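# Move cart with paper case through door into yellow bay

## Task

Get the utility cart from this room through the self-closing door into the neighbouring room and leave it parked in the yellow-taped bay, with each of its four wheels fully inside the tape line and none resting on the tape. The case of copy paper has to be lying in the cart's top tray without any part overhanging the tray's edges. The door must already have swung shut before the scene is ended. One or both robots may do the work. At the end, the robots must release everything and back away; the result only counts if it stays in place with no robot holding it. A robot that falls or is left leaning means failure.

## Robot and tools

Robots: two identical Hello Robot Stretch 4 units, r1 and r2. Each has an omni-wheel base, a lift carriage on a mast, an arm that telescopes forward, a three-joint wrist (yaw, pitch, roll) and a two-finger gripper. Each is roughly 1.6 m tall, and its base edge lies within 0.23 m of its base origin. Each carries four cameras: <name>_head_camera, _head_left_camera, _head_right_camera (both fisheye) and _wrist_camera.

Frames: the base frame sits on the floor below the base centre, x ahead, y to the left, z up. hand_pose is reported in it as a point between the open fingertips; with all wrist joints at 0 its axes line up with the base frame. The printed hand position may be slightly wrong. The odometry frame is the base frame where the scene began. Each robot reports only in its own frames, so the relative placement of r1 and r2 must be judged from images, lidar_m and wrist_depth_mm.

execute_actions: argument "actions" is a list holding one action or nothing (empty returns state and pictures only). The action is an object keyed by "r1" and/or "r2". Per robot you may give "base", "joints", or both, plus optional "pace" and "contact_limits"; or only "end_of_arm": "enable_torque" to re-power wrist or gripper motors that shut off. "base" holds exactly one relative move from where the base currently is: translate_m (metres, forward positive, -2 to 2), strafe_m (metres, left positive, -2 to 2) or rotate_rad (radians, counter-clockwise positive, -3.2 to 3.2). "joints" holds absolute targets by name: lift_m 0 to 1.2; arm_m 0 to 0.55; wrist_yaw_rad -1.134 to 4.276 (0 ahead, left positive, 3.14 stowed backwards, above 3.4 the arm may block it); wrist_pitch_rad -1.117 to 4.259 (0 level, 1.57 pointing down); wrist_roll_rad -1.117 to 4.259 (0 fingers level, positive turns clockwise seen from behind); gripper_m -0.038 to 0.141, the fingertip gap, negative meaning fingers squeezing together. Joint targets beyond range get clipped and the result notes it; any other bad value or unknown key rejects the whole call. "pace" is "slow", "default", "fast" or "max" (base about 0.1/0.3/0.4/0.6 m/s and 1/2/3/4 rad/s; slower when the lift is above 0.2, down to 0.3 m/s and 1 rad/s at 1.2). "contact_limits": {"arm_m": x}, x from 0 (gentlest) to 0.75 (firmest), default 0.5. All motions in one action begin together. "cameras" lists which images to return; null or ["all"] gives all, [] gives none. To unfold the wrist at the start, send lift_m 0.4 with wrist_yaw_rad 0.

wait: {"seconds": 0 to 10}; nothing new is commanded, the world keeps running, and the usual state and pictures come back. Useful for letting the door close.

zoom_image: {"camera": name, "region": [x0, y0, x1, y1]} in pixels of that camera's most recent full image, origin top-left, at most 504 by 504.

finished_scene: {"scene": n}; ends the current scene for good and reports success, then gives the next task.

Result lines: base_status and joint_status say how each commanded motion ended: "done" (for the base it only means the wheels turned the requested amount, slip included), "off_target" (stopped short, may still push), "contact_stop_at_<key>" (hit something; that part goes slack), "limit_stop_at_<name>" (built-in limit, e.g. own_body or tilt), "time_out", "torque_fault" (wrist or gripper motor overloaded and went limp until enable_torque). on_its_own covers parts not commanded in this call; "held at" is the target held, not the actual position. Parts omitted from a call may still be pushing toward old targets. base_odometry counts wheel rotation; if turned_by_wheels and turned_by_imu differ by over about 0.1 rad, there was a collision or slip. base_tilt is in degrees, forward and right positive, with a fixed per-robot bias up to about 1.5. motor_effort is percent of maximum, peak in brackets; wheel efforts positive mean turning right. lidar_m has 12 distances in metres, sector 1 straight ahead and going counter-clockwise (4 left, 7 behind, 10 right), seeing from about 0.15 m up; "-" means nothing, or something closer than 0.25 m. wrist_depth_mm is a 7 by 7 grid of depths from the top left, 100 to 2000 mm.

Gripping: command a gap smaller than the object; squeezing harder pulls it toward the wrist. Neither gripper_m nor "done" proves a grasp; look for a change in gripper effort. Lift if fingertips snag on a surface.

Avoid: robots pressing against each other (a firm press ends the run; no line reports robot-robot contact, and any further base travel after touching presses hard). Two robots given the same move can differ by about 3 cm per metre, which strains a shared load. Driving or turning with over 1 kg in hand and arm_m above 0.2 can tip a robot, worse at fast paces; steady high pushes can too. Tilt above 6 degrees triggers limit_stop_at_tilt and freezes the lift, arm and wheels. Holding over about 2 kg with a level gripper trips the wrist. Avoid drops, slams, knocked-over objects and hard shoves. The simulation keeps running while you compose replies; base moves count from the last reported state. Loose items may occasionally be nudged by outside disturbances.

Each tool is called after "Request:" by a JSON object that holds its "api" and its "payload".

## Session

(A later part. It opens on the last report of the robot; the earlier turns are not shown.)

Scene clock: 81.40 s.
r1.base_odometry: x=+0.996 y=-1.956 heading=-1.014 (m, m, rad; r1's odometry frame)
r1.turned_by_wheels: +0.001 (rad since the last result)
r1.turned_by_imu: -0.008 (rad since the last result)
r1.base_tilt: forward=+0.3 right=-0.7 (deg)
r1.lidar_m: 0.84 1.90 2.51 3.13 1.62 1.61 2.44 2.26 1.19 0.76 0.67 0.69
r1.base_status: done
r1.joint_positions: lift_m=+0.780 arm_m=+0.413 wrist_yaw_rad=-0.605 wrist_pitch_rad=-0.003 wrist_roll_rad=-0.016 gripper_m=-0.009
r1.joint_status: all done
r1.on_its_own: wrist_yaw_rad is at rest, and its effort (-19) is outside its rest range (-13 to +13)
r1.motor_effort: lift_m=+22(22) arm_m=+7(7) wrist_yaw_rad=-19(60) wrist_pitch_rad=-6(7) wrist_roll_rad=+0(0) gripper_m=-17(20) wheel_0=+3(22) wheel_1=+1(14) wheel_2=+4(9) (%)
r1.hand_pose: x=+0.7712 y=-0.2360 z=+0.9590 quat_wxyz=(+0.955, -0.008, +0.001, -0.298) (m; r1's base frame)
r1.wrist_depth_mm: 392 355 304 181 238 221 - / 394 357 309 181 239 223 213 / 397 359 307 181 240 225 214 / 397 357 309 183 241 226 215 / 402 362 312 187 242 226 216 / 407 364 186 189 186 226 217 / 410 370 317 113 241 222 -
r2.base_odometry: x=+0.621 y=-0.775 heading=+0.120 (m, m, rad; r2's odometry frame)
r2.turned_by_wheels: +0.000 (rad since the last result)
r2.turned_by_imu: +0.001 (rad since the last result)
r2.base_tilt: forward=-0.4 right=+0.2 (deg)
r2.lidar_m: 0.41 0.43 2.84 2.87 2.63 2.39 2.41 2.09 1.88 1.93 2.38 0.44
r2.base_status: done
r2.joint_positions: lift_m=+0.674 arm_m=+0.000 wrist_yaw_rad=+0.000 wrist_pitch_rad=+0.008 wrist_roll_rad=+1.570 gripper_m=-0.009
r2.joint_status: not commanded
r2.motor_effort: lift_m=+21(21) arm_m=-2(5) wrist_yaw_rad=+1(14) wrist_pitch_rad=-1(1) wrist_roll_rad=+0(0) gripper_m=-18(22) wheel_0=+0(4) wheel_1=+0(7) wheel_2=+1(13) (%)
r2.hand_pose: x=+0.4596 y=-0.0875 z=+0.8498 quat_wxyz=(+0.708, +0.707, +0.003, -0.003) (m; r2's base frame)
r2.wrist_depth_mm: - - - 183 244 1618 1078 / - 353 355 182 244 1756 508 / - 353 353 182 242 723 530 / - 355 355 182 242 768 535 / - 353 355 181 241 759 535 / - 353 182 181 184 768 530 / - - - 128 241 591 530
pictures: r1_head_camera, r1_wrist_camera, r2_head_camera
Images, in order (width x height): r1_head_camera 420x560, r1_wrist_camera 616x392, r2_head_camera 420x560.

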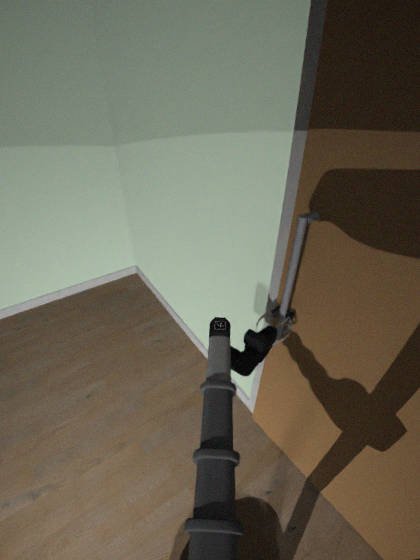

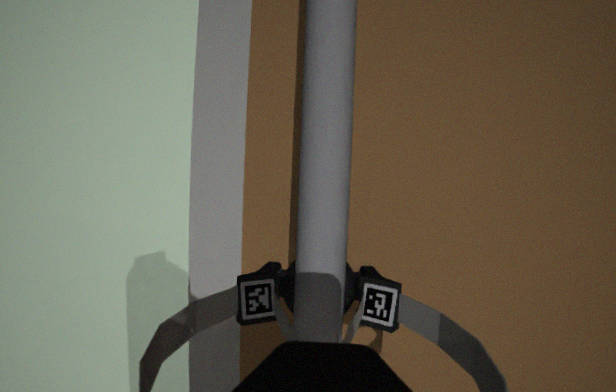

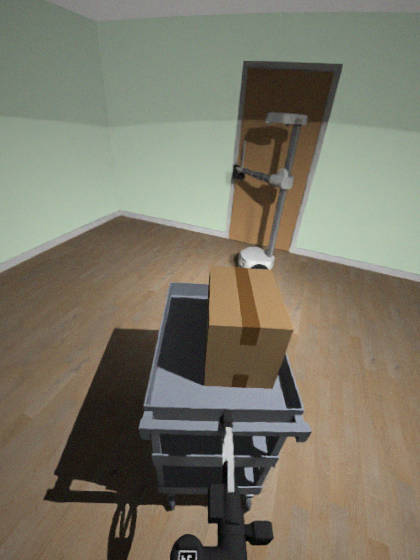

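Request:
{"api": "execute_actions", "payload": {"actions": [{"r1": {"base": {"translate_m": -0.067}, "joints": {"wrist_yaw_rad": -0.46}, "pace": "max"}, "r2": {"base": {"translate_m": 0.06}, "pace": "fast"}}], "cameras": ["r1_wrist_camera"]}}

Scene clock: 85.53 s.
r1.base_odometry: x=+0.961 y=-1.899 heading=-1.012 (m, m, rad; r1's odometry frame)
r1.turned_by_wheels: +0.002 (rad since the last result)
r1.turned_by_imu: +0.000 (rad since the last result)
r1.base_tilt: forward=+0.4 right=-0.6 (deg)
r1.lidar_m: 0.78 2.01 2.57 3.22 1.51 1.50 2.39 2.21 1.25 0.79 0.70 0.71
r1.base_status: done
r1.joint_positions: lift_m=+0.780 arm_m=+0.413 wrist_yaw_rad=-0.447 wrist_pitch_rad=-0.004 wrist_roll_rad=-0.017 gripper_m=-0.010
r1.joint_status: all done
r1.on_its_own: wrist_yaw_rad is at rest, and its effort (-36) is outside its rest range (-13 to +13)
r1.motor_effort: lift_m=+22(22) arm_m=+6(7) wrist_yaw_rad=-36(36) wrist_pitch_rad=-7(7) wrist_roll_rad=+0(0) gripper_m=-12(15) wheel_0=+9(20) wheel_1=+4(12) wheel_2=+7(10) (%)
r1.hand_pose: x=+0.8062 y=-0.2036 z=+0.9590 quat_wxyz=(+0.975, -0.008, +0.000, -0.222) (m; r1's base frame)
r1.wrist_depth_mm: 574 480 410 175 229 210 - / 585 492 410 176 230 211 198 / 585 488 413 176 231 212 199 / 585 488 410 177 232 213 200 / 597 488 413 177 233 213 200 / 609 496 185 180 186 213 202 / 603 504 413 113 229 206 -
r2.base_odometry: x=+0.680 y=-0.768 heading=+0.120 (m, m, rad; r2's odometry frame)
r2.turned_by_wheels: +0.000 (rad since the last result)
r2.turned_by_imu: +0.001 (rad since the last result)
r2.base_tilt: forward=-0.4 right=-0.1 (deg)
r2.lidar_m: 0.41 0.43 2.81 2.86 2.68 2.42 2.48 2.11 1.91 1.94 2.41 0.45
r2.base_status: done
r2.joint_positions: lift_m=+0.674 arm_m=+0.000 wrist_yaw_rad=+0.001 wrist_pitch_rad=+0.008 wrist_roll_rad=+1.570 gripper_m=-0.010
r2.joint_status: not commanded
r2.motor_effort: lift_m=+21(21) arm_m=-2(2) wrist_yaw_rad=-3(9) wrist_pitch_rad=-2(2) wrist_roll_rad=-1(1) gripper_m=-18(17) wheel_0=+1(9) wheel_1=+0(8) wheel_2=+1(17) (%)
r2.hand_pose: x=+0.4598 y=-0.0870 z=+0.8497 quat_wxyz=(+0.708, +0.707, +0.003, -0.002) (m; r2's base frame)
r2.wrist_depth_mm: - - - 169 229 1756 1182 / - 338 340 169 229 1618 496 / - 342 340 170 231 778 535 / - 343 343 171 232 768 530 / - 347 347 172 231 768 525 / - 349 181 172 183 741 530 / - - - 136 236 627 521
pictures: r1_wrist_camera
Images, in order (width x height): r1_wrist_camera 616x392.

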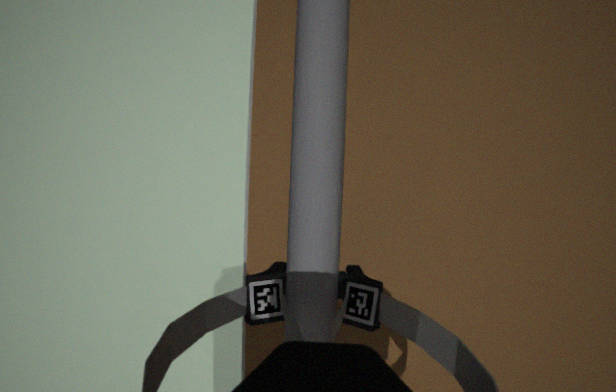

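Request:
{"api": "execute_actions", "payload": {"actions": [{"r1": {"base": {"translate_m": -0.09}, "joints": {"wrist_yaw_rad": -0.24}, "pace": "max"}, "r2": {"base": {"translate_m": 0.07}, "pace": "fast"}}], "cameras": ["r1_wrist_camera", "r2_head_camera"]}}

Scene clock: 89.10 s.
r1.base_odometry: x=+0.913 y=-1.823 heading=-1.011 (m, m, rad; r1's odometry frame)
r1.turned_by_wheels: +0.002 (rad since the last result)
r1.turned_by_imu: -0.005 (rad since the last result)
r1.base_tilt: forward=+0.4 right=-0.6 (deg)
r1.lidar_m: 0.78 2.12 2.63 3.31 1.39 1.59 2.33 2.13 1.34 0.85 0.74 0.74
r1.base_status: done
r1.joint_positions: lift_m=+0.780 arm_m=+0.413 wrist_yaw_rad=-0.226 wrist_pitch_rad=-0.003 wrist_roll_rad=-0.017 gripper_m=-0.010
r1.joint_status: all done
r1.on_its_own: wrist_yaw_rad is at rest, and its effort (-40) is outside its rest range (-13 to +13)
r1.motor_effort: lift_m=+22(22) arm_m=+5(6) wrist_yaw_rad=-40(53) wrist_pitch_rad=-7(8) wrist_roll_rad=+0(0) gripper_m=-14(16) wheel_0=+9(25) wheel_1=+3(15) wheel_2=+9(10) (%)
r1.hand_pose: x=+0.8454 y=-0.1498 z=+0.9590 quat_wxyz=(+0.994, -0.008, -0.001, -0.113) (m; r1's base frame)
r1.wrist_depth_mm: 1229 842 603 176 224 200 - / 1255 831 603 176 227 201 187 / 1281 831 609 176 229 202 189 / 1255 831 603 176 228 204 190 / 1281 831 609 178 229 204 190 / 1308 842 185 178 186 204 190 / 1308 866 615 113 224 195 -
r2.base_odometry: x=+0.750 y=-0.759 heading=+0.120 (m, m, rad; r2's odometry frame)
r2.turned_by_wheels: +0.000 (rad since the last result)
r2.turned_by_imu: +0.002 (rad since the last result)
r2.base_tilt: forward=-0.2 right=-0.1 (deg)
r2.lidar_m: 0.41 0.44 2.80 2.83 2.75 2.51 2.54 2.11 1.94 1.97 2.42 0.41
r2.base_status: done
r2.joint_positions: lift_m=+0.674 arm_m=+0.000 wrist_yaw_rad=+0.001 wrist_pitch_rad=+0.008 wrist_roll_rad=+1.570 gripper_m=-0.010
r2.joint_status: not commanded
r2.motor_effort: lift_m=+21(21) arm_m=+1(2) wrist_yaw_rad=-4(13) wrist_pitch_rad=-2(3) wrist_roll_rad=+0(0) gripper_m=-16(16) wheel_0=-1(10) wheel_1=-1(8) wheel_2=+3(19) (%)
r2.hand_pose: x=+0.4594 y=-0.0870 z=+0.8496 quat_wxyz=(+0.708, +0.707, +0.004, -0.002) (m; r2's base frame)
r2.wrist_depth_mm: - - - 158 216 1756 1138 / - 327 329 160 220 778 517 / - 334 334 163 222 768 525 / - 334 340 165 225 768 530 / - 343 345 167 229 759 530 / - - 183 169 194 723 530 / - - - 151 235 609 517
pictures: r1_wrist_camera, r2_head_camera
Images, in order (width x height): r1_wrist_camera 616x392, r2_head_camera 420x560.

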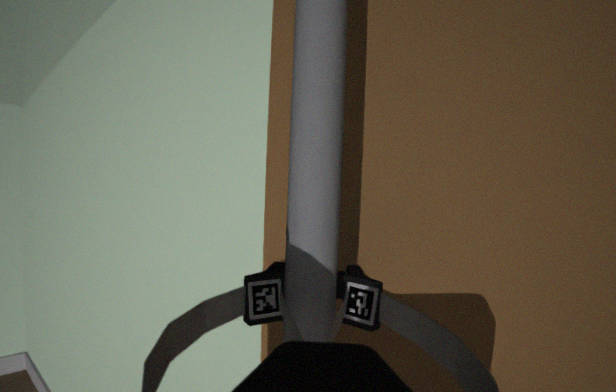

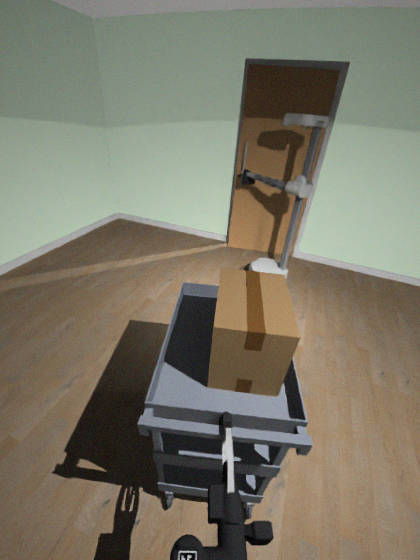

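Request:
{"api": "execute_actions", "payload": {"actions": [{"r1": {"base": {"translate_m": -0.094}, "joints": {"wrist_yaw_rad": -0.03}, "pace": "max"}, "r2": {"base": {"rotate_rad": -0.1}, "pace": "slow"}}], "cameras": ["r1_head_left_camera", "r1_wrist_camera", "r2_head_camera"]}}

Scene clock: 96.30 s.
r1.base_odometry: x=+0.864 y=-1.743 heading=-1.008 (m, m, rad; r1's odometry frame)
r1.turned_by_wheels: +0.002 (rad since the last result)
r1.turned_by_imu: -0.005 (rad since the last result)
r1.base_tilt: forward=+0.4 right=-0.7 (deg)
r1.lidar_m: 0.81 2.25 2.71 3.39 1.33 1.62 2.26 2.06 1.44 0.95 0.79 0.78
r1.base_status: done
r1.joint_positions: lift_m=+0.780 arm_m=+0.413 wrist_yaw_rad=-0.017 wrist_pitch_rad=-0.004 wrist_roll_rad=-0.017 gripper_m=-0.010
r1.joint_status: all done
r1.on_its_own: wrist_yaw_rad is at rest, and its effort (-38) is outside its rest range (-13 to +13)
r1.motor_effort: lift_m=+22(22) arm_m=+5(5) wrist_yaw_rad=-38(48) wrist_pitch_rad=-7(7) wrist_roll_rad=+0(0) gripper_m=-15(16) wheel_0=+12(24) wheel_1=+6(16) wheel_2=+9(12) (%)
r1.hand_pose: x=+0.8709 y=-0.0922 z=+0.9590 quat_wxyz=(+1.000, -0.008, -0.002, -0.008) (m; r1's base frame)
r1.wrist_depth_mm: 1863 1921 1008 175 228 198 - / 1756 1921 1025 176 229 199 182 / 1808 1921 1008 178 229 200 183 / 1863 1921 1008 181 229 200 183 / 1863 1921 1008 181 231 200 183 / 1808 1983 186 181 186 201 184 / 1863 1756 960 113 224 189 -
r2.base_odometry: x=+0.750 y=-0.759 heading=+0.021 (m, m, rad; r2's odometry frame)
r2.turned_by_wheels: -0.100 (rad since the last result)
r2.turned_by_imu: -0.096 (rad since the last result)
r2.base_tilt: forward=-0.2 right=+0.1 (deg)
r2.lidar_m: 0.39 0.41 2.78 2.80 2.89 2.51 2.51 2.21 1.94 1.95 2.28 0.45
r2.base_status: done
r2.joint_positions: lift_m=+0.674 arm_m=+0.000 wrist_yaw_rad=+0.004 wrist_pitch_rad=+0.008 wrist_roll_rad=+1.570 gripper_m=-0.010
r2.joint_status: not commanded
r2.motor_effort: lift_m=+21(21) arm_m=+1(1) wrist_yaw_rad=-8(32) wrist_pitch_rad=-2(2) wrist_roll_rad=+0(0) gripper_m=-16(16) wheel_0=+2(9) wheel_1=+2(5) wheel_2=+1(7) (%)
r2.hand_pose: x=+0.4596 y=-0.0864 z=+0.8496 quat_wxyz=(+0.708, +0.707, +0.004, -0.002) (m; r2's base frame)
r2.wrist_depth_mm: - - - 182 245 1499 1078 / - - - 179 242 1756 496 / - 349 351 178 238 732 535 / - 347 349 175 236 768 535 / - 343 343 173 232 768 530 / - 340 185 171 229 759 530 / - - - 153 228 647 525
pictures: r1_head_left_camera, r1_wrist_camera, r2_head_camera
Images, in order (width x height): r1_head_left_camera 420x672, r1_wrist_camera 616x392, r2_head_camera 420x560.

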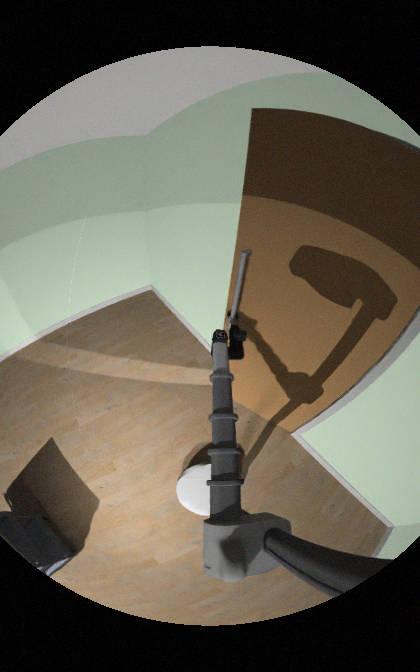

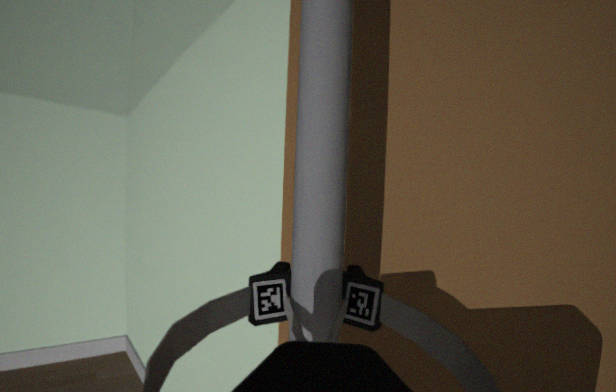

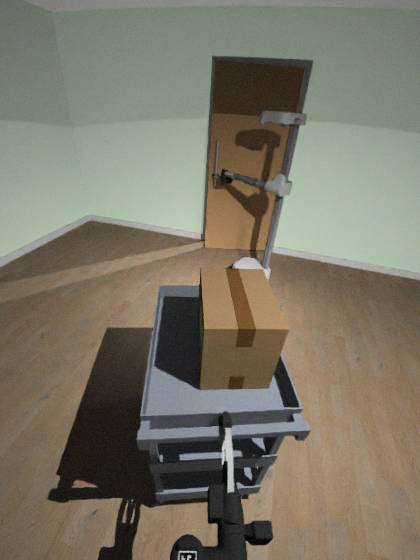

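Request:
{"api": "execute_actions", "payload": {"actions": [{"r1": {"base": {"translate_m": -0.11}, "joints": {"wrist_yaw_rad": 0.165}, "pace": "max"}, "r2": {"base": {"translate_m": 0.09}, "pace": "fast"}}], "cameras": ["r1_wrist_camera"]}}

Scene clock: 101.27 s.
r1.base_odometry: x=+0.805 y=-1.650 heading=-1.007 (m, m, rad; r1's odometry frame)
r1.turned_by_wheels: +0.002 (rad since the last result)
r1.turned_by_imu: -0.003 (rad since the last result)
r1.base_tilt: forward=+0.4 right=-0.6 (deg)
r1.lidar_m: 0.82 2.42 2.78 3.52 1.16 3.34 2.16 1.97 1.56 1.02 0.86 0.81
r1.base_status: done
r1.joint_positions: lift_m=+0.780 arm_m=+0.413 wrist_yaw_rad=+0.176 wrist_pitch_rad=-0.004 wrist_roll_rad=-0.017 gripper_m=-0.010
r1.joint_status: all done
r1.on_its_own: wrist_yaw_rad is at rest, and its effort (-33) is outside its rest range (-13 to +13)
r1.motor_effort: lift_m=+22(22) arm_m=+6(5) wrist_yaw_rad=-33(49) wrist_pitch_rad=-5(8) wrist_roll_rad=+0(1) gripper_m=-14(16) wheel_0=+11(23) wheel_1=+5(17) wheel_2=+9(13) (%)
r1.hand_pose: x=+0.8833 y=-0.0354 z=+0.9590 quat_wxyz=(+0.996, -0.008, -0.002, +0.088) (m; r1's base frame)
r1.wrist_depth_mm: 1808 - - 174 228 195 - / 1863 - - 175 229 195 178 / 1921 - - 177 229 197 180 / 1921 - - 180 230 198 180 / 1921 - - 182 230 198 180 / 1921 - 185 179 186 197 180 / 1921 1921 1863 113 223 185 -
r2.base_odometry: x=+0.840 y=-0.758 heading=+0.021 (m, m, rad; r2's odometry frame)
r2.turned_by_wheels: +0.000 (rad since the last result)
r2.turned_by_imu: +0.000 (rad since the last result)
r2.base_tilt: forward=-0.3 right=+0.1 (deg)
r2.lidar_m: 0.38 0.42 2.80 2.78 2.98 2.59 2.58 2.27 1.96 1.97 2.31 0.44
r2.base_status: done
r2.joint_positions: lift_m=+0.674 arm_m=+0.000 wrist_yaw_rad=-0.001 wrist_pitch_rad=+0.008 wrist_roll_rad=+1.570 gripper_m=-0.010
r2.joint_status: not commanded
r2.motor_effort: lift_m=+21(21) arm_m=+1(1) wrist_yaw_rad=+4(18) wrist_pitch_rad=-2(2) wrist_roll_rad=+0(0) gripper_m=-16(17) wheel_0=-3(11) wheel_1=-2(8) wheel_2=+0(15) (%)
r2.hand_pose: x=+0.4591 y=-0.0878 z=+0.8497 quat_wxyz=(+0.708, +0.707, +0.003, -0.003) (m; r2's base frame)
r2.wrist_depth_mm: - - - 175 237 1661 1118 / - 345 345 174 236 1756 492 / - 347 345 173 234 768 530 / - 343 343 173 233 768 525 / - 343 343 172 231 759 525 / - 345 183 171 230 759 525 / - - - 154 229 627 530
pictures: r1_wrist_camera
Images, in order (width x height): r1_wrist_camera 616x392.

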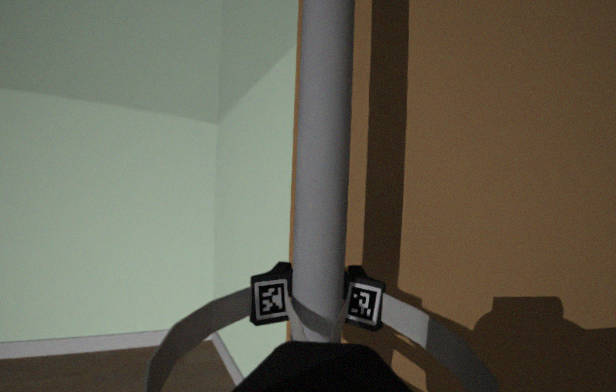

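Request:
{"api": "execute_actions", "payload": {"actions": [{"r1": {"base": {"translate_m": -0.46}, "joints": {"wrist_yaw_rad": 0.355}, "pace": "fast"}}], "cameras": ["r1_head_left_camera", "r1_wrist_camera", "r2_head_camera"]}}

Scene clock: 105.50 s.
r1.base_odometry: x=+0.559 y=-1.261 heading=-1.006 (m, m, rad; r1's odometry frame)
r1.turned_by_wheels: +0.000 (rad since the last result)
r1.turned_by_imu: +0.003 (rad since the last result)
r1.base_tilt: forward=+0.4 right=-0.6 (deg)
r1.lidar_m: 0.84 3.12 3.17 0.96 0.96 2.72 1.77 1.61 1.64 1.31 1.21 0.95
r1.base_status: done
r1.joint_positions: lift_m=+0.780 arm_m=+0.413 wrist_yaw_rad=+0.358 wrist_pitch_rad=-0.004 wrist_roll_rad=-0.017 gripper_m=-0.010
r1.joint_status: all done
r1.motor_effort: lift_m=+22(22) arm_m=+4(6) wrist_yaw_rad=-8(49) wrist_pitch_rad=-6(7) wrist_roll_rad=+0(1) gripper_m=-12(18) wheel_0=+4(21) wheel_1=+1(13) wheel_2=+1(25) (%)
r1.hand_pose: x=+0.8849 y=+0.0191 z=+0.9590 quat_wxyz=(+0.984, -0.008, -0.003, +0.178) (m; r1's base frame)
r1.wrist_depth_mm: - - - 215 231 220 - / - - - 179 233 221 212 / - - - 178 236 223 213 / - - - 177 238 224 215 / - - - 178 238 225 215 / - - 185 179 186 225 216 / 1983 1983 1808 114 238 220 -
r2.base_odometry: x=+0.840 y=-0.758 heading=+0.021 (m, m, rad; r2's odometry frame)
r2.turned_by_wheels: +0.000 (rad since the last result)
r2.turned_by_imu: +0.001 (rad since the last result)
r2.base_tilt: forward=-0.3 right=-0.1 (deg)
r2.lidar_m: 0.41 0.42 2.80 2.77 2.98 2.60 2.60 2.28 1.96 1.96 2.29 0.44
r2.base_status: not commanded
r2.joint_positions: lift_m=+0.674 arm_m=+0.000 wrist_yaw_rad=-0.001 wrist_pitch_rad=+0.008 wrist_roll_rad=+1.570 gripper_m=-0.010
r2.joint_status: not commanded
r2.motor_effort: lift_m=+21(21) arm_m=+1(1) wrist_yaw_rad=+3(5) wrist_pitch_rad=-2(2) wrist_roll_rad=+1(0) gripper_m=-16(15) wheel_0=-4(3) wheel_1=-2(2) wheel_2=+0(0) (%)
r2.hand_pose: x=+0.4591 y=-0.0878 z=+0.8497 quat_wxyz=(+0.708, +0.707, +0.003, -0.003) (m; r2's base frame)
r2.wrist_depth_mm: - 1661 - 175 236 1464 1138 / - 347 345 174 234 1537 496 / - 345 343 173 234 750 530 / - 345 345 173 233 768 530 / - 343 345 171 232 759 530 / - 342 183 170 230 768 530 / - - - 154 229 634 525
pictures: r1_head_left_camera, r1_wrist_camera, r2_head_camera
Images, in order (width x height): r1_head_left_camera 420x672, r1_wrist_camera 616x392, r2_head_camera 420x560.

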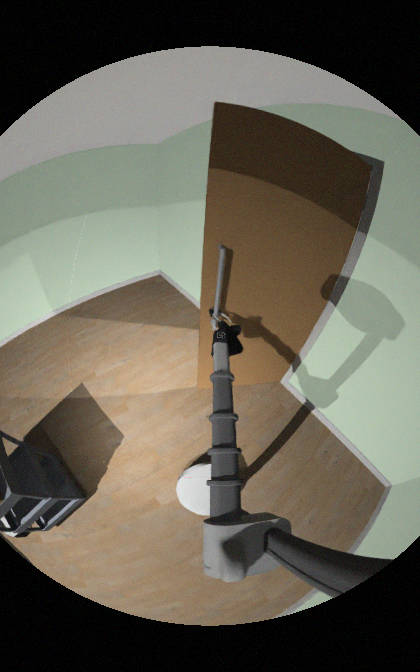

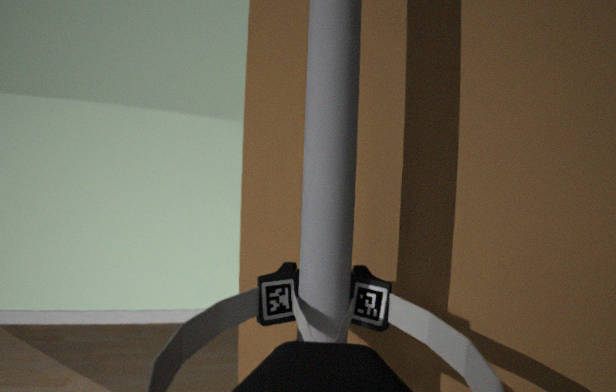

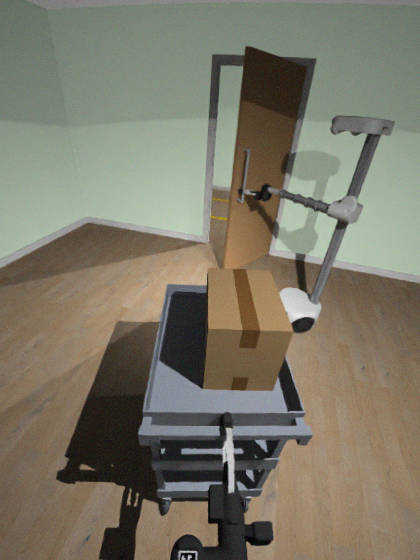

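Request:
{"api": "zoom_image", "payload": {"camera": "r2_head_camera", "region": [190, 160, 270, 270]}}

Request:
{"api": "zoom_image", "payload": {"camera": "r1_head_left_camera", "region": [0, 420, 130, 550]}}

Region (190, 160, 270, 270) of r2_head_camera's 420x560 image, scaled by 4.582, with more detail than that image has; it fills the left 367 columns of this view, and the rest is white.

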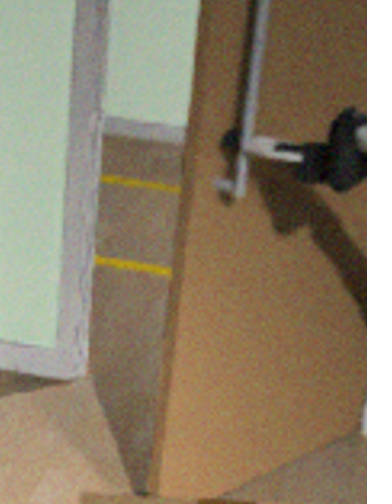

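Region (0, 420, 130, 550) of r1_head_left_camera's 420x672 image, scaled by 3.877, with more detail than that image has.

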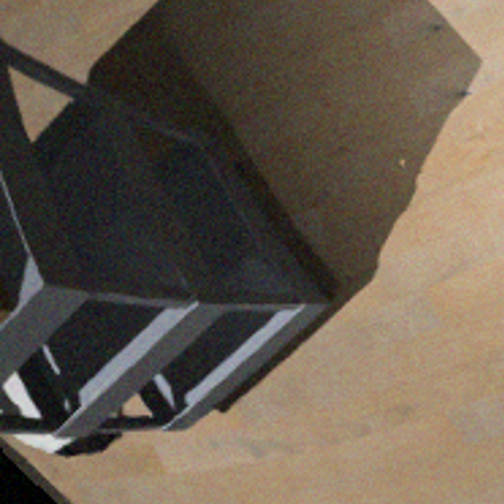

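Request:
{"api": "execute_actions", "payload": {"actions": [{"r1": {"base": {"strafe_m": -0.028}, "joints": {"arm_m": 0.273}, "pace": "fast"}}], "cameras": ["r1_wrist_camera", "r2_head_camera"]}}

Scene clock: 112.57 s.
r1.base_odometry: x=+0.535 y=-1.276 heading=-1.007 (m, m, rad; r1's odometry frame)
r1.turned_by_wheels: -0.001 (rad since the last result)
r1.turned_by_imu: -0.002 (rad since the last result)
r1.base_tilt: forward=+0.3 right=-0.6 (deg)
r1.lidar_m: 0.70 3.13 3.18 0.98 0.97 2.72 1.74 1.60 1.62 1.29 1.18 0.86
r1.base_status: done
r1.joint_positions: lift_m=+0.780 arm_m=+0.275 wrist_yaw_rad=+0.350 wrist_pitch_rad=-0.003 wrist_roll_rad=-0.017 gripper_m=-0.010
r1.joint_status: all done
r1.on_its_own: wrist_yaw_rad is at rest, and its effort (+14) is outside its rest range (-13 to +13)
r1.motor_effort: lift_m=+22(21) arm_m=-9(17) wrist_yaw_rad=+14(42) wrist_pitch_rad=-7(7) wrist_roll_rad=+0(0) gripper_m=-13(17) wheel_0=-3(14) wheel_1=-1(7) wheel_2=-2(12) (%)
r1.hand_pose: x=+0.7466 y=+0.0168 z=+0.9590 quat_wxyz=(+0.985, -0.008, -0.003, +0.174) (m; r1's base frame)
r1.wrist_depth_mm: - - - 242 236 232 - / - - - 243 237 234 232 / - - - 245 240 236 232 / - - - 247 242 238 235 / - - - 216 243 238 236 / - - 253 182 182 240 237 / 1921 1921 255 113 246 240 239
r2.base_odometry: x=+0.840 y=-0.758 heading=+0.021 (m, m, rad; r2's odometry frame)
r2.turned_by_wheels: +0.000 (rad since the last result)
r2.turned_by_imu: +0.001 (rad since the last result)
r2.base_tilt: forward=-0.2 right=+0.0 (deg)
r2.lidar_m: 0.39 0.41 2.80 2.77 2.99 2.58 2.60 2.28 1.96 1.96 2.30 0.43
r2.base_status: not commanded
r2.joint_positions: lift_m=+0.674 arm_m=+0.000 wrist_yaw_rad=-0.001 wrist_pitch_rad=+0.008 wrist_roll_rad=+1.570 gripper_m=-0.010
r2.joint_status: not commanded
r2.motor_effort: lift_m=+21(21) arm_m=+1(1) wrist_yaw_rad=+4(3) wrist_pitch_rad=-2(2) wrist_roll_rad=-1(0) gripper_m=-14(16) wheel_0=-4(4) wheel_1=-2(2) wheel_2=+0(0) (%)
r2.hand_pose: x=+0.4591 y=-0.0878 z=+0.8497 quat_wxyz=(+0.708, +0.707, +0.003, -0.003) (m; r2's base frame)
r2.wrist_depth_mm: - - - 175 236 1464 1138 / - 347 349 174 236 1537 492 / - 345 345 173 235 750 530 / - 345 345 173 232 778 530 / - 343 343 172 231 778 530 / - 343 183 170 230 759 530 / - - - 154 229 627 530
pictures: r1_wrist_camera, r2_head_camera
Images, in order (width x height): r1_wrist_camera 616x392, r2_head_camera 420x560.

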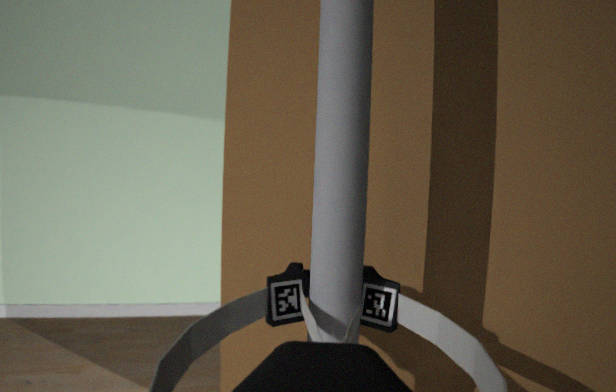

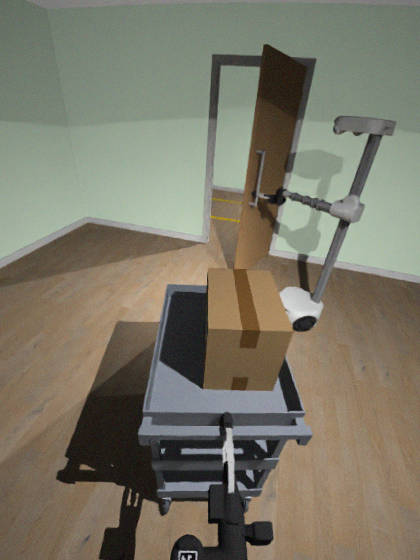

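Request:
{"api": "zoom_image", "payload": {"camera": "r2_head_camera", "region": [195, 170, 265, 250]}}

Region (195, 170, 265, 250) of r2_head_camera's 420x560 image, scaled by 6.300, with more detail than that image has; it fills the left 441 columns of this view, and the rest is white.

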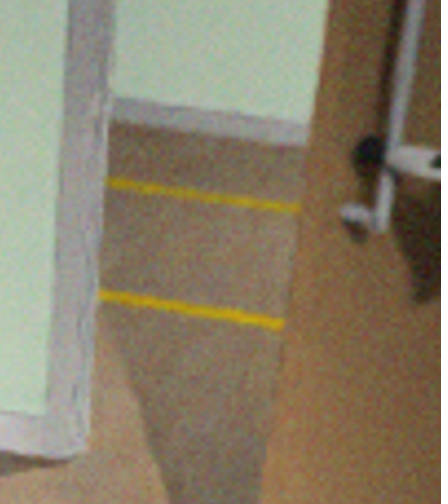

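Request:
{"api": "execute_actions", "payload": {"actions": [{"r1": {"base": {"strafe_m": -0.126}, "joints": {"arm_m": 0.068}, "pace": "fast"}}], "cameras": ["r1_head_left_camera", "r1_wrist_camera", "r2_head_camera"]}}

Scene clock: 116.87 s.
r1.base_odometry: x=+0.429 y=-1.344 heading=-1.007 (m, m, rad; r1's odometry frame)
r1.turned_by_wheels: +0.000 (rad since the last result)
r1.turned_by_imu: -0.001 (rad since the last result)
r1.base_tilt: forward=+0.2 right=-0.7 (deg)
r1.lidar_m: 0.48 2.88 3.26 1.09 1.09 2.59 1.65 1.51 1.53 1.19 1.08 0.75
r1.base_status: done
r1.joint_positions: lift_m=+0.780 arm_m=+0.070 wrist_yaw_rad=+0.355 wrist_pitch_rad=-0.003 wrist_roll_rad=-0.017 gripper_m=-0.010
r1.joint_status: all done
r1.motor_effort: lift_m=+21(22) arm_m=-9(15) wrist_yaw_rad=+0(31) wrist_pitch_rad=-7(9) wrist_roll_rad=+0(1) gripper_m=-12(19) wheel_0=-3(13) wheel_1=-2(14) wheel_2=+3(6) (%)
r1.hand_pose: x=+0.5414 y=+0.0184 z=+0.9590 quat_wxyz=(+0.984, -0.008, -0.003, +0.177) (m; r1's base frame)
r1.wrist_depth_mm: - - 232 236 253 267 279 / - - 234 239 255 267 281 / - - 236 182 258 272 283 / - - 238 181 260 274 287 / - - 237 180 260 277 290 / - - 235 180 187 279 293 / 1983 1921 242 113 268 279 296
r2.base_odometry: x=+0.840 y=-0.758 heading=+0.021 (m, m, rad; r2's odometry frame)
r2.turned_by_wheels: +0.000 (rad since the last result)
r2.turned_by_imu: +0.001 (rad since the last result)
r2.base_tilt: forward=-0.2 right=-0.2 (deg)
r2.lidar_m: 0.39 0.41 2.81 2.78 2.98 2.58 2.59 2.28 1.96 1.96 2.31 0.44
r2.base_status: not commanded
r2.joint_positions: lift_m=+0.674 arm_m=+0.000 wrist_yaw_rad=-0.001 wrist_pitch_rad=+0.008 wrist_roll_rad=+1.570 gripper_m=-0.010
r2.joint_status: not commanded
r2.motor_effort: lift_m=+21(21) arm_m=+1(1) wrist_yaw_rad=+5(4) wrist_pitch_rad=+0(3) wrist_roll_rad=+0(0) gripper_m=-15(14) wheel_0=-4(4) wheel_1=-2(2) wheel_2=+0(0) (%)
r2.hand_pose: x=+0.4591 y=-0.0878 z=+0.8497 quat_wxyz=(+0.708, +0.707, +0.003, -0.003) (m; r2's base frame)
r2.wrist_depth_mm: - - - 175 236 1537 1138 / - 345 347 174 235 1708 496 / - 345 345 174 235 759 530 / - 345 342 172 234 768 535 / - 342 343 172 232 759 525 / - 342 183 170 230 759 525 / - - - 154 229 634 530
pictures: r1_head_left_camera, r1_wrist_camera, r2_head_camera
Images, in order (width x height): r1_head_left_camera 420x672, r1_wrist_camera 616x392, r2_head_camera 420x560.

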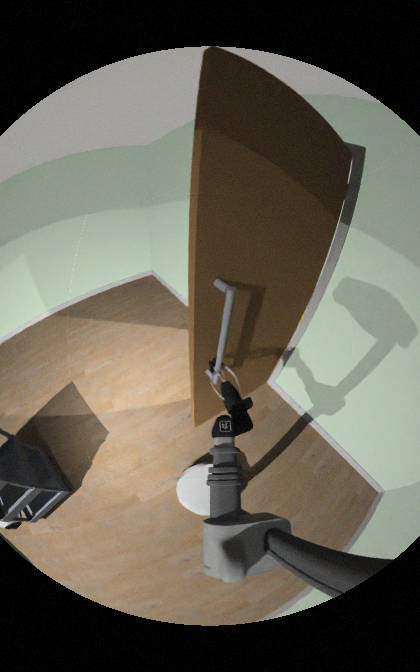

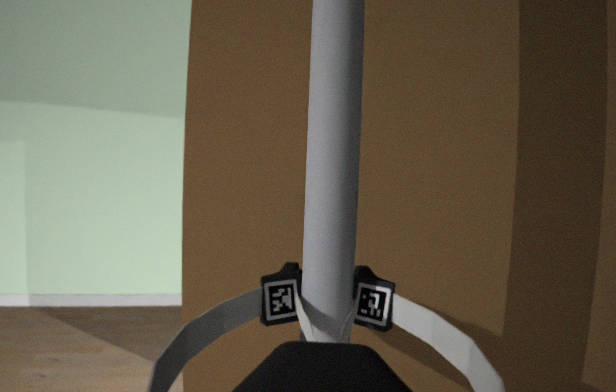

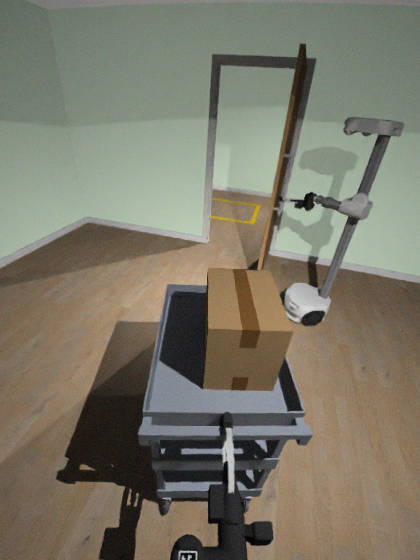

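Request:
{"api": "zoom_image", "payload": {"camera": "r2_head_camera", "region": [195, 175, 295, 275]}}

Region (195, 175, 295, 275) of r2_head_camera's 420x560 image, scaled by 5.040, with more detail than that image has.

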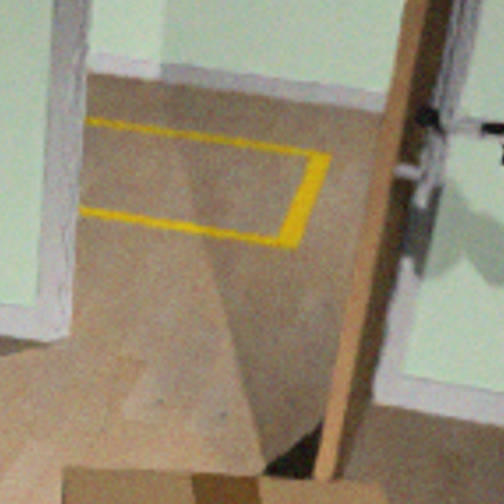

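Request:
{"api": "execute_actions", "payload": {"actions": [{"r1": {"base": {"strafe_m": -0.035}, "joints": {"arm_m": 0.03}, "pace": "slow"}, "r2": {"base": {"translate_m": 0.3}, "pace": "fast"}}], "cameras": ["r1_head_left_camera", "r2_head_camera", "r2_wrist_camera"]}}

Scene clock: 129.73 s.
r1.base_odometry: x=+0.399 y=-1.363 heading=-1.007 (m, m, rad; r1's odometry frame)
r1.turned_by_wheels: +0.000 (rad since the last result)
r1.turned_by_imu: -0.001 (rad since the last result)
r1.base_tilt: forward=+0.3 right=-0.6 (deg)
r1.lidar_m: 0.44 2.81 3.29 0.85 1.03 2.55 1.63 1.50 1.52 1.16 1.04 0.73
r1.base_status: done
r1.joint_positions: lift_m=+0.780 arm_m=+0.032 wrist_yaw_rad=+0.358 wrist_pitch_rad=-0.003 wrist_roll_rad=-0.017 gripper_m=-0.010
r1.joint_status: all done
r1.motor_effort: lift_m=+22(21) arm_m=-11(13) wrist_yaw_rad=-9(15) wrist_pitch_rad=-8(7) wrist_roll_rad=+0(1) gripper_m=-13(14) wheel_0=+2(6) wheel_1=-3(8) wheel_2=+3(5) (%)
r1.hand_pose: x=+0.5036 y=+0.0193 z=+0.9590 quat_wxyz=(+0.984, -0.008, -0.003, +0.178) (m; r1's base frame)
r1.wrist_depth_mm: - - 229 236 257 277 293 / - - 229 180 260 279 294 / - - 232 179 263 282 298 / - - 234 179 264 283 301 / - - 236 179 267 287 304 / - - 231 180 186 289 307 / - 1921 238 113 274 287 312
r2.base_odometry: x=+1.140 y=-0.751 heading=+0.020 (m, m, rad; r2's odometry frame)
r2.turned_by_wheels: +0.000 (rad since the last result)
r2.turned_by_imu: -0.001 (rad since the last result)
r2.base_tilt: forward=-0.4 right=+0.2 (deg)
r2.lidar_m: 0.40 0.45 2.72 2.72 3.19 2.88 2.87 2.34 2.05 2.04 2.39 0.44
r2.base_status: done
r2.joint_positions: lift_m=+0.674 arm_m=+0.000 wrist_yaw_rad=-0.003 wrist_pitch_rad=+0.008 wrist_roll_rad=+1.570 gripper_m=-0.010
r2.joint_status: not commanded
r2.motor_effort: lift_m=+21(21) arm_m=+1(1) wrist_yaw_rad=+10(24) wrist_pitch_rad=-2(3) wrist_roll_rad=+0(0) gripper_m=-14(18) wheel_0=-2(5) wheel_1=-1(6) wheel_2=-1(15) (%)
r2.hand_pose: x=+0.4590 y=-0.0883 z=+0.8496 quat_wxyz=(+0.707, +0.707, +0.002, -0.004) (m; r2's base frame)
r2.wrist_depth_mm: - - - 151 208 1499 1025 / 1983 319 322 154 212 778 535 / - 327 325 158 217 778 530 / - 336 336 162 222 768 525 / - 345 345 166 228 768 525 / - - 183 169 231 699 530 / - - - 155 238 1430 500
pictures: r1_head_left_camera, r2_head_camera, r2_wrist_camera
Images, in order (width x height): r1_head_left_camera 420x672, r2_head_camera 420x560, r2_wrist_camera 616x392.

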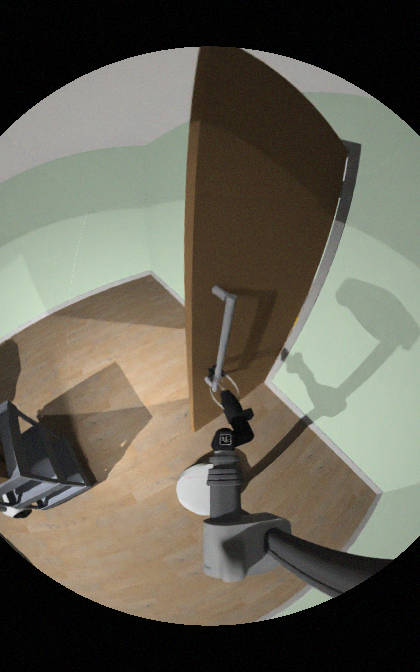

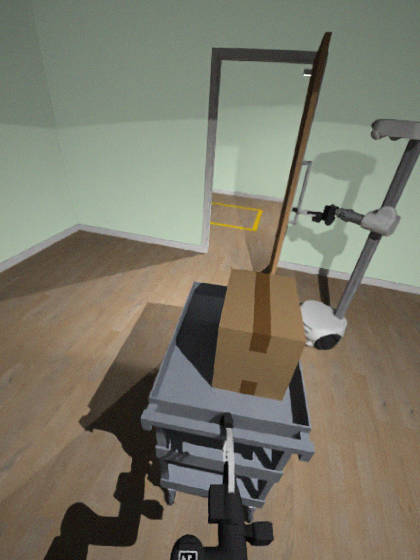

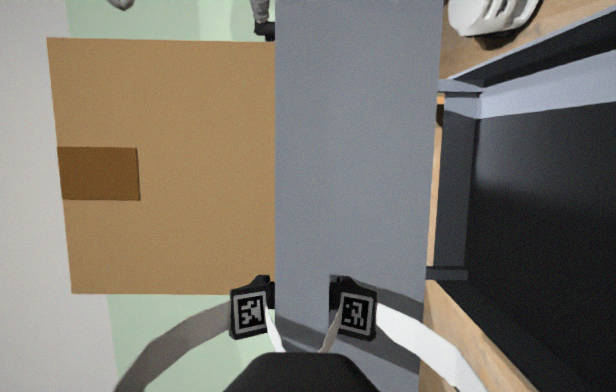

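Request:
{"api": "execute_actions", "payload": {"actions": [{"r1": {"base": {"translate_m": -0.08}, "joints": {"arm_m": 0.095}, "pace": "default"}, "r2": {"base": {"rotate_rad": -0.128}, "pace": "slow"}}], "cameras": []}}

Scene clock: 146.90 s.
r1.base_odometry: x=+0.357 y=-1.295 heading=-1.008 (m, m, rad; r1's odometry frame)
r1.turned_by_wheels: -0.001 (rad since the last result)
r1.turned_by_imu: -0.002 (rad since the last result)
r1.base_tilt: forward=+0.3 right=-0.6 (deg)
r1.lidar_m: 0.50 2.92 3.35 0.84 1.07 2.41 1.58 1.43 1.45 1.22 1.09 0.81
r1.base_status: done
r1.joint_positions: lift_m=+0.780 arm_m=+0.094 wrist_yaw_rad=+0.348 wrist_pitch_rad=-0.003 wrist_roll_rad=-0.017 gripper_m=-0.010
r1.joint_status: all done
r1.on_its_own: wrist_yaw_rad is at rest, and its effort (+20) is outside its rest range (-13 to +13)
r1.motor_effort: lift_m=+22(22) arm_m=+4(11) wrist_yaw_rad=+20(28) wrist_pitch_rad=-8(8) wrist_roll_rad=+0(0) gripper_m=-15(16) wheel_0=-9(8) wheel_1=-6(9) wheel_2=+1(15) (%)
r1.hand_pose: x=+0.5661 y=+0.0161 z=+0.9589 quat_wxyz=(+0.985, -0.008, -0.003, +0.173) (m; r1's base frame)
r1.wrist_depth_mm: - - 225 234 258 282 301 / - - 228 236 262 283 304 / - - 227 237 263 285 306 / - - 229 238 266 289 312 / - - 231 196 268 293 315 / - - 226 184 183 296 320 / 1921 1921 235 113 277 289 324
r2.base_odometry: x=+1.140 y=-0.751 heading=-0.107 (m, m, rad; r2's odometry frame)
r2.turned_by_wheels: -0.128 (rad since the last result)
r2.turned_by_imu: -0.123 (rad since the last result)
r2.base_tilt: forward=-0.3 right=+0.0 (deg)
r2.lidar_m: 0.39 0.41 2.76 2.71 2.97 2.91 2.87 2.56 2.07 2.05 2.26 0.45
r2.base_status: done
r2.joint_positions: lift_m=+0.674 arm_m=+0.000 wrist_yaw_rad=+0.004 wrist_pitch_rad=+0.009 wrist_roll_rad=+1.570 gripper_m=-0.010
r2.joint_status: not commanded
r2.motor_effort: lift_m=+21(21) arm_m=+1(1) wrist_yaw_rad=-9(35) wrist_pitch_rad=-4(5) wrist_roll_rad=-1(1) gripper_m=-16(14) wheel_0=+1(9) wheel_1=+1(5) wheel_2=+4(8) (%)
r2.hand_pose: x=+0.4596 y=-0.0862 z=+0.8495 quat_wxyz=(+0.708, +0.707, +0.005, -0.002) (m; r2's base frame)
r2.wrist_depth_mm: - - - 178 238 1308 1078 / - 349 349 176 237 1537 500 / - 347 351 175 236 732 535 / - 343 345 174 234 768 530 / - 343 343 172 232 759 530 / - 342 183 170 230 750 530 / - - - 157 228 634 530
pictures: none
No camera images: the call's "cameras" was empty. Leave "cameras" out to get every camera's image.

Request:
{"api": "execute_actions", "payload": {"actions": [{"r1": {"base": {"strafe_m": -0.048}, "joints": {"arm_m": 0.065}, "pace": "slow"}, "r2": {"base": {"strafe_m": -0.138}, "pace": "default"}}], "cameras": ["r2_head_camera"]}}

Scene clock: 150.17 s.
r1.base_odometry: x=+0.316 y=-1.321 heading=-1.006 (m, m, rad; r1's odometry frame)
r1.turned_by_wheels: +0.002 (rad since the last result)
r1.turned_by_imu: +0.016 (rad since the last result)
r1.base_tilt: forward=+0.4 right=-0.7 (deg)
r1.lidar_m: 0.49 2.95 3.36 0.86 1.06 2.31 1.54 1.42 1.44 1.16 1.06 0.80
r1.base_status: done
r1.joint_positions: lift_m=+0.780 arm_m=+0.089 wrist_yaw_rad=+0.377 wrist_pitch_rad=-0.004 wrist_roll_rad=-0.016 gripper_m=-0.009
r1.joint_status: arm_m contact_stop (moved -0.005 of -0.029)
r1.on_its_own: arm_m is slack since a contact_stop (your +0.065 is given up); wrist_yaw_rad is at rest, and its effort (-64) is outside its rest range (-13 to +13)
r1.motor_effort: lift_m=+20(22) arm_m=+0(24) wrist_yaw_rad=-64(64) wrist_pitch_rad=-7(15) wrist_roll_rad=+0(0) gripper_m=-20(30) wheel_0=+16(17) wheel_1=-2(16) wheel_2=+14(19) (%)
r1.hand_pose: x=+0.5602 y=+0.0250 z=+0.9592 quat_wxyz=(+0.982, -0.008, -0.003, +0.187) (m; r1's base frame)
r1.wrist_depth_mm: - - 234 180 260 277 291 / - - 236 179 262 279 294 / - - 236 179 265 282 296 / - - 239 179 266 285 298 / - - 240 182 270 286 304 / - - 183 180 186 290 306 / 1983 1863 244 113 273 294 310
r2.base_odometry: x=+1.125 y=-0.889 heading=-0.107 (m, m, rad; r2's odometry frame)
r2.turned_by_wheels: +0.000 (rad since the last result)
r2.turned_by_imu: +0.002 (rad since the last result)
r2.base_tilt: forward=-0.2 right=-0.2 (deg)
r2.lidar_m: 0.36 0.36 2.89 2.86 3.11 2.94 2.90 2.40 1.93 1.91 2.10 0.46
r2.base_status: done
r2.joint_positions: lift_m=+0.674 arm_m=+0.000 wrist_yaw_rad=+0.004 wrist_pitch_rad=+0.009 wrist_roll_rad=+1.570 gripper_m=-0.010
r2.joint_status: not commanded
r2.motor_effort: lift_m=+21(21) arm_m=+1(1) wrist_yaw_rad=-11(34) wrist_pitch_rad=-5(5) wrist_roll_rad=+0(0) gripper_m=-13(15) wheel_0=+0(12) wheel_1=+0(6) wheel_2=+3(5) (%)
r2.hand_pose: x=+0.4596 y=-0.0862 z=+0.8494 quat_wxyz=(+0.708, +0.707, +0.005, -0.002) (m; r2's base frame)
r2.wrist_depth_mm: - 1499 - 214 285 293 296 / - - - 204 272 1397 1078 / - 375 375 195 259 1756 496 / - 359 359 188 249 750 530 / - 347 347 180 239 768 525 / - 334 183 172 229 768 525 / - 325 329 138 219 668 525
pictures: r2_head_camera
Images, in order (width x height): r2_head_camera 420x560.

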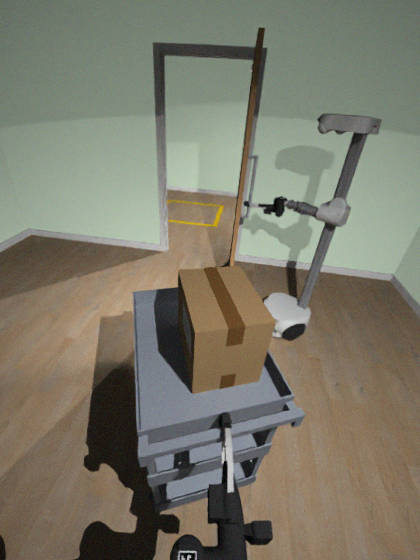

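Request:
{"api": "execute_actions", "payload": {"actions": [{"r1": {"base": {"strafe_m": 0.03}, "joints": {"arm_m": 0.095}, "pace": "default"}}], "cameras": ["r1_wrist_camera", "r2_head_camera"]}}

Scene clock: 151.73 s.
r1.base_odometry: x=+0.342 y=-1.305 heading=-1.006 (m, m, rad; r1's odometry frame)
r1.turned_by_wheels: +0.000 (rad since the last result)
r1.turned_by_imu: -0.001 (rad since the last result)
r1.base_tilt: forward=+0.3 right=-0.7 (deg)
r1.lidar_m: 0.50 3.02 3.33 0.83 1.01 2.38 1.55 1.44 1.46 1.17 1.08 0.80
r1.base_status: done
r1.joint_positions: lift_m=+0.780 arm_m=+0.094 wrist_yaw_rad=+0.355 wrist_pitch_rad=-0.004 wrist_roll_rad=-0.016 gripper_m=-0.010
r1.joint_status: all done
r1.motor_effort: lift_m=+20(20) arm_m=+5(7) wrist_yaw_rad=-1(63) wrist_pitch_rad=-6(7) wrist_roll_rad=-1(0) gripper_m=-12(19) wheel_0=+0(14) wheel_1=-3(11) wheel_2=+3(13) (%)
r1.hand_pose: x=+0.5658 y=+0.0184 z=+0.9591 quat_wxyz=(+0.984, -0.008, -0.003, +0.177) (m; r1's base frame)
r1.wrist_depth_mm: - - 229 236 257 276 294 / - - 229 238 259 278 296 / - - 232 182 263 282 298 / - - 234 181 265 283 303 / - - 235 180 267 287 304 / - - 231 180 186 291 310 / 1983 1921 239 113 274 289 314
r2.base_odometry: x=+1.125 y=-0.889 heading=-0.107 (m, m, rad; r2's odometry frame)
r2.turned_by_wheels: +0.000 (rad since the last result)
r2.turned_by_imu: +0.000 (rad since the last result)
r2.base_tilt: forward=-0.5 right=-0.1 (deg)
r2.lidar_m: 0.35 0.36 2.88 2.85 3.10 2.93 2.89 2.40 1.92 1.91 2.09 0.46
r2.base_status: not commanded
r2.joint_positions: lift_m=+0.674 arm_m=+0.000 wrist_yaw_rad=+0.004 wrist_pitch_rad=+0.009 wrist_roll_rad=+1.570 gripper_m=-0.010
r2.joint_status: not commanded
r2.motor_effort: lift_m=+21(21) arm_m=+1(1) wrist_yaw_rad=-10(11) wrist_pitch_rad=-5(5) wrist_roll_rad=+0(1) gripper_m=-14(15) wheel_0=+1(0) wheel_1=+0(0) wheel_2=+3(3) (%)
r2.hand_pose: x=+0.4596 y=-0.0862 z=+0.8494 quat_wxyz=(+0.708, +0.707, +0.005, -0.002) (m; r2's base frame)
r2.wrist_depth_mm: - 1464 1464 213 285 293 296 / - - - 204 272 1430 1098 / - 375 377 195 259 1756 492 / - 362 362 187 249 750 535 / - 349 349 179 239 759 525 / - 334 184 172 229 759 535 / - 327 329 138 220 668 525
pictures: r1_wrist_camera, r2_head_camera
Images, in order (width x height): r1_wrist_camera 616x392, r2_head_camera 420x560.

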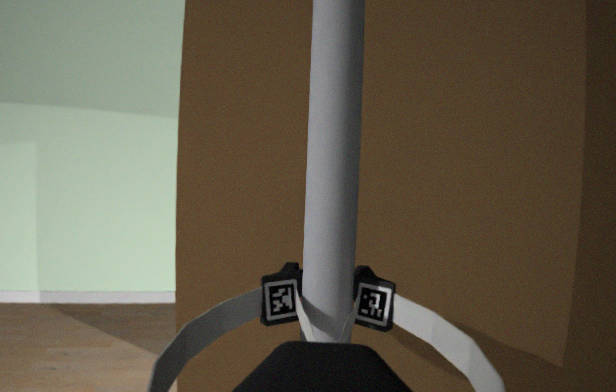

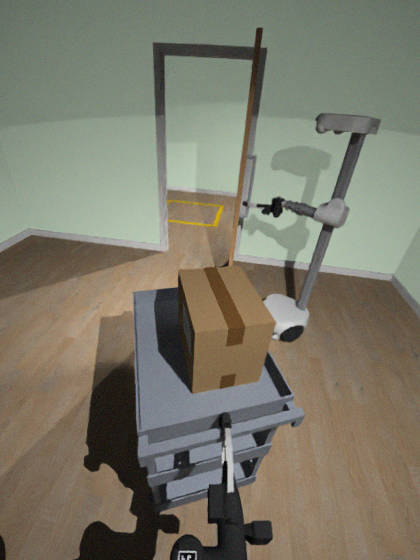

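Request:
{"api": "execute_actions", "payload": {"actions": [{"r2": {"base": {"translate_m": 0.45}, "joints": {"wrist_yaw_rad": -0.1}, "pace": "fast"}}], "cameras": ["r2_head_camera", "r2_wrist_camera"]}}

Scene clock: 157.30 s.
r1.base_odometry: x=+0.342 y=-1.305 heading=-1.006 (m, m, rad; r1's odometry frame)
r1.turned_by_wheels: +0.000 (rad since the last result)
r1.turned_by_imu: -0.002 (rad since the last result)
r1.base_tilt: forward=+0.4 right=-0.7 (deg)
r1.lidar_m: 0.50 3.00 0.56 0.59 0.80 2.37 1.56 1.41 1.45 1.19 1.08 0.79
r1.base_status: not commanded
r1.joint_positions: lift_m=+0.780 arm_m=+0.094 wrist_yaw_rad=+0.355 wrist_pitch_rad=-0.004 wrist_roll_rad=-0.016 gripper_m=-0.010
r1.joint_status: not commanded
r1.motor_effort: lift_m=+20(20) arm_m=+5(5) wrist_yaw_rad=-1(1) wrist_pitch_rad=-7(7) wrist_roll_rad=-1(0) gripper_m=-12(13) wheel_0=+1(0) wheel_1=-4(3) wheel_2=+2(2) (%)
r1.hand_pose: x=+0.5658 y=+0.0184 z=+0.9591 quat_wxyz=(+0.984, -0.008, -0.003, +0.177) (m; r1's base frame)
r1.wrist_depth_mm: - - 229 236 257 276 293 / - - 229 237 259 279 294 / - - 232 183 262 282 297 / - - 234 181 265 285 303 / - - 236 180 266 289 306 / - - 231 180 185 291 310 / 1921 1921 238 113 273 287 314
r2.base_odometry: x=+1.573 y=-0.937 heading=-0.107 (m, m, rad; r2's odometry frame)
r2.turned_by_wheels: +0.000 (rad since the last result)
r2.turned_by_imu: -0.001 (rad since the last result)
r2.base_tilt: forward=-0.3 right=+0.1 (deg)
r2.lidar_m: 0.35 0.35 2.82 2.78 3.06 3.37 3.35 2.48 1.99 1.97 2.17 0.44
r2.base_status: done
r2.joint_positions: lift_m=+0.674 arm_m=+0.000 wrist_yaw_rad=-0.100 wrist_pitch_rad=+0.009 wrist_roll_rad=+1.570 gripper_m=-0.010
r2.joint_status: all done
r2.motor_effort: lift_m=+21(20) arm_m=+1(1) wrist_yaw_rad=+1(67) wrist_pitch_rad=-6(6) wrist_roll_rad=-1(0) gripper_m=-11(14) wheel_0=+1(13) wheel_1=-1(6) wheel_2=+1(22) (%)
r2.hand_pose: x=+0.4491 y=-0.1158 z=+0.8494 quat_wxyz=(+0.706, +0.706, -0.032, -0.039) (m; r2's base frame)
r2.wrist_depth_mm: 1008 1229 1098 272 1098 1138 917 / - - - 223 298 332 330 / - - 1336 208 279 1708 492 / - 373 375 195 259 768 530 / - 353 355 183 243 768 525 / - 336 185 171 228 759 525 / 1983 314 317 137 214 661 525
pictures: r2_head_camera, r2_wrist_camera
Images, in order (width x height): r2_head_camera 420x560, r2_wrist_camera 616x392.

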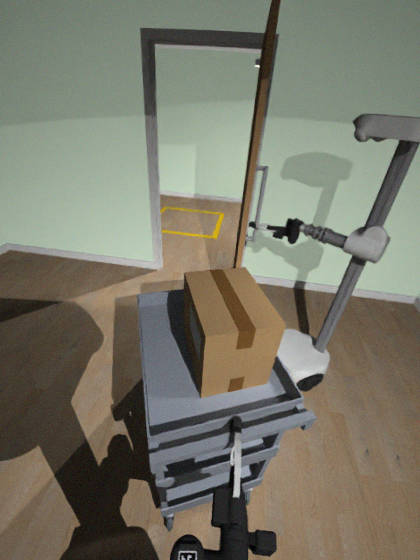

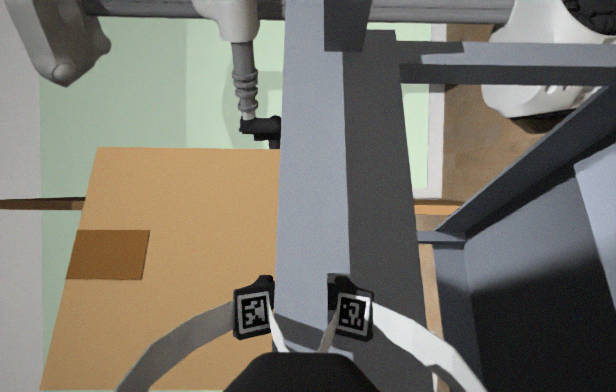

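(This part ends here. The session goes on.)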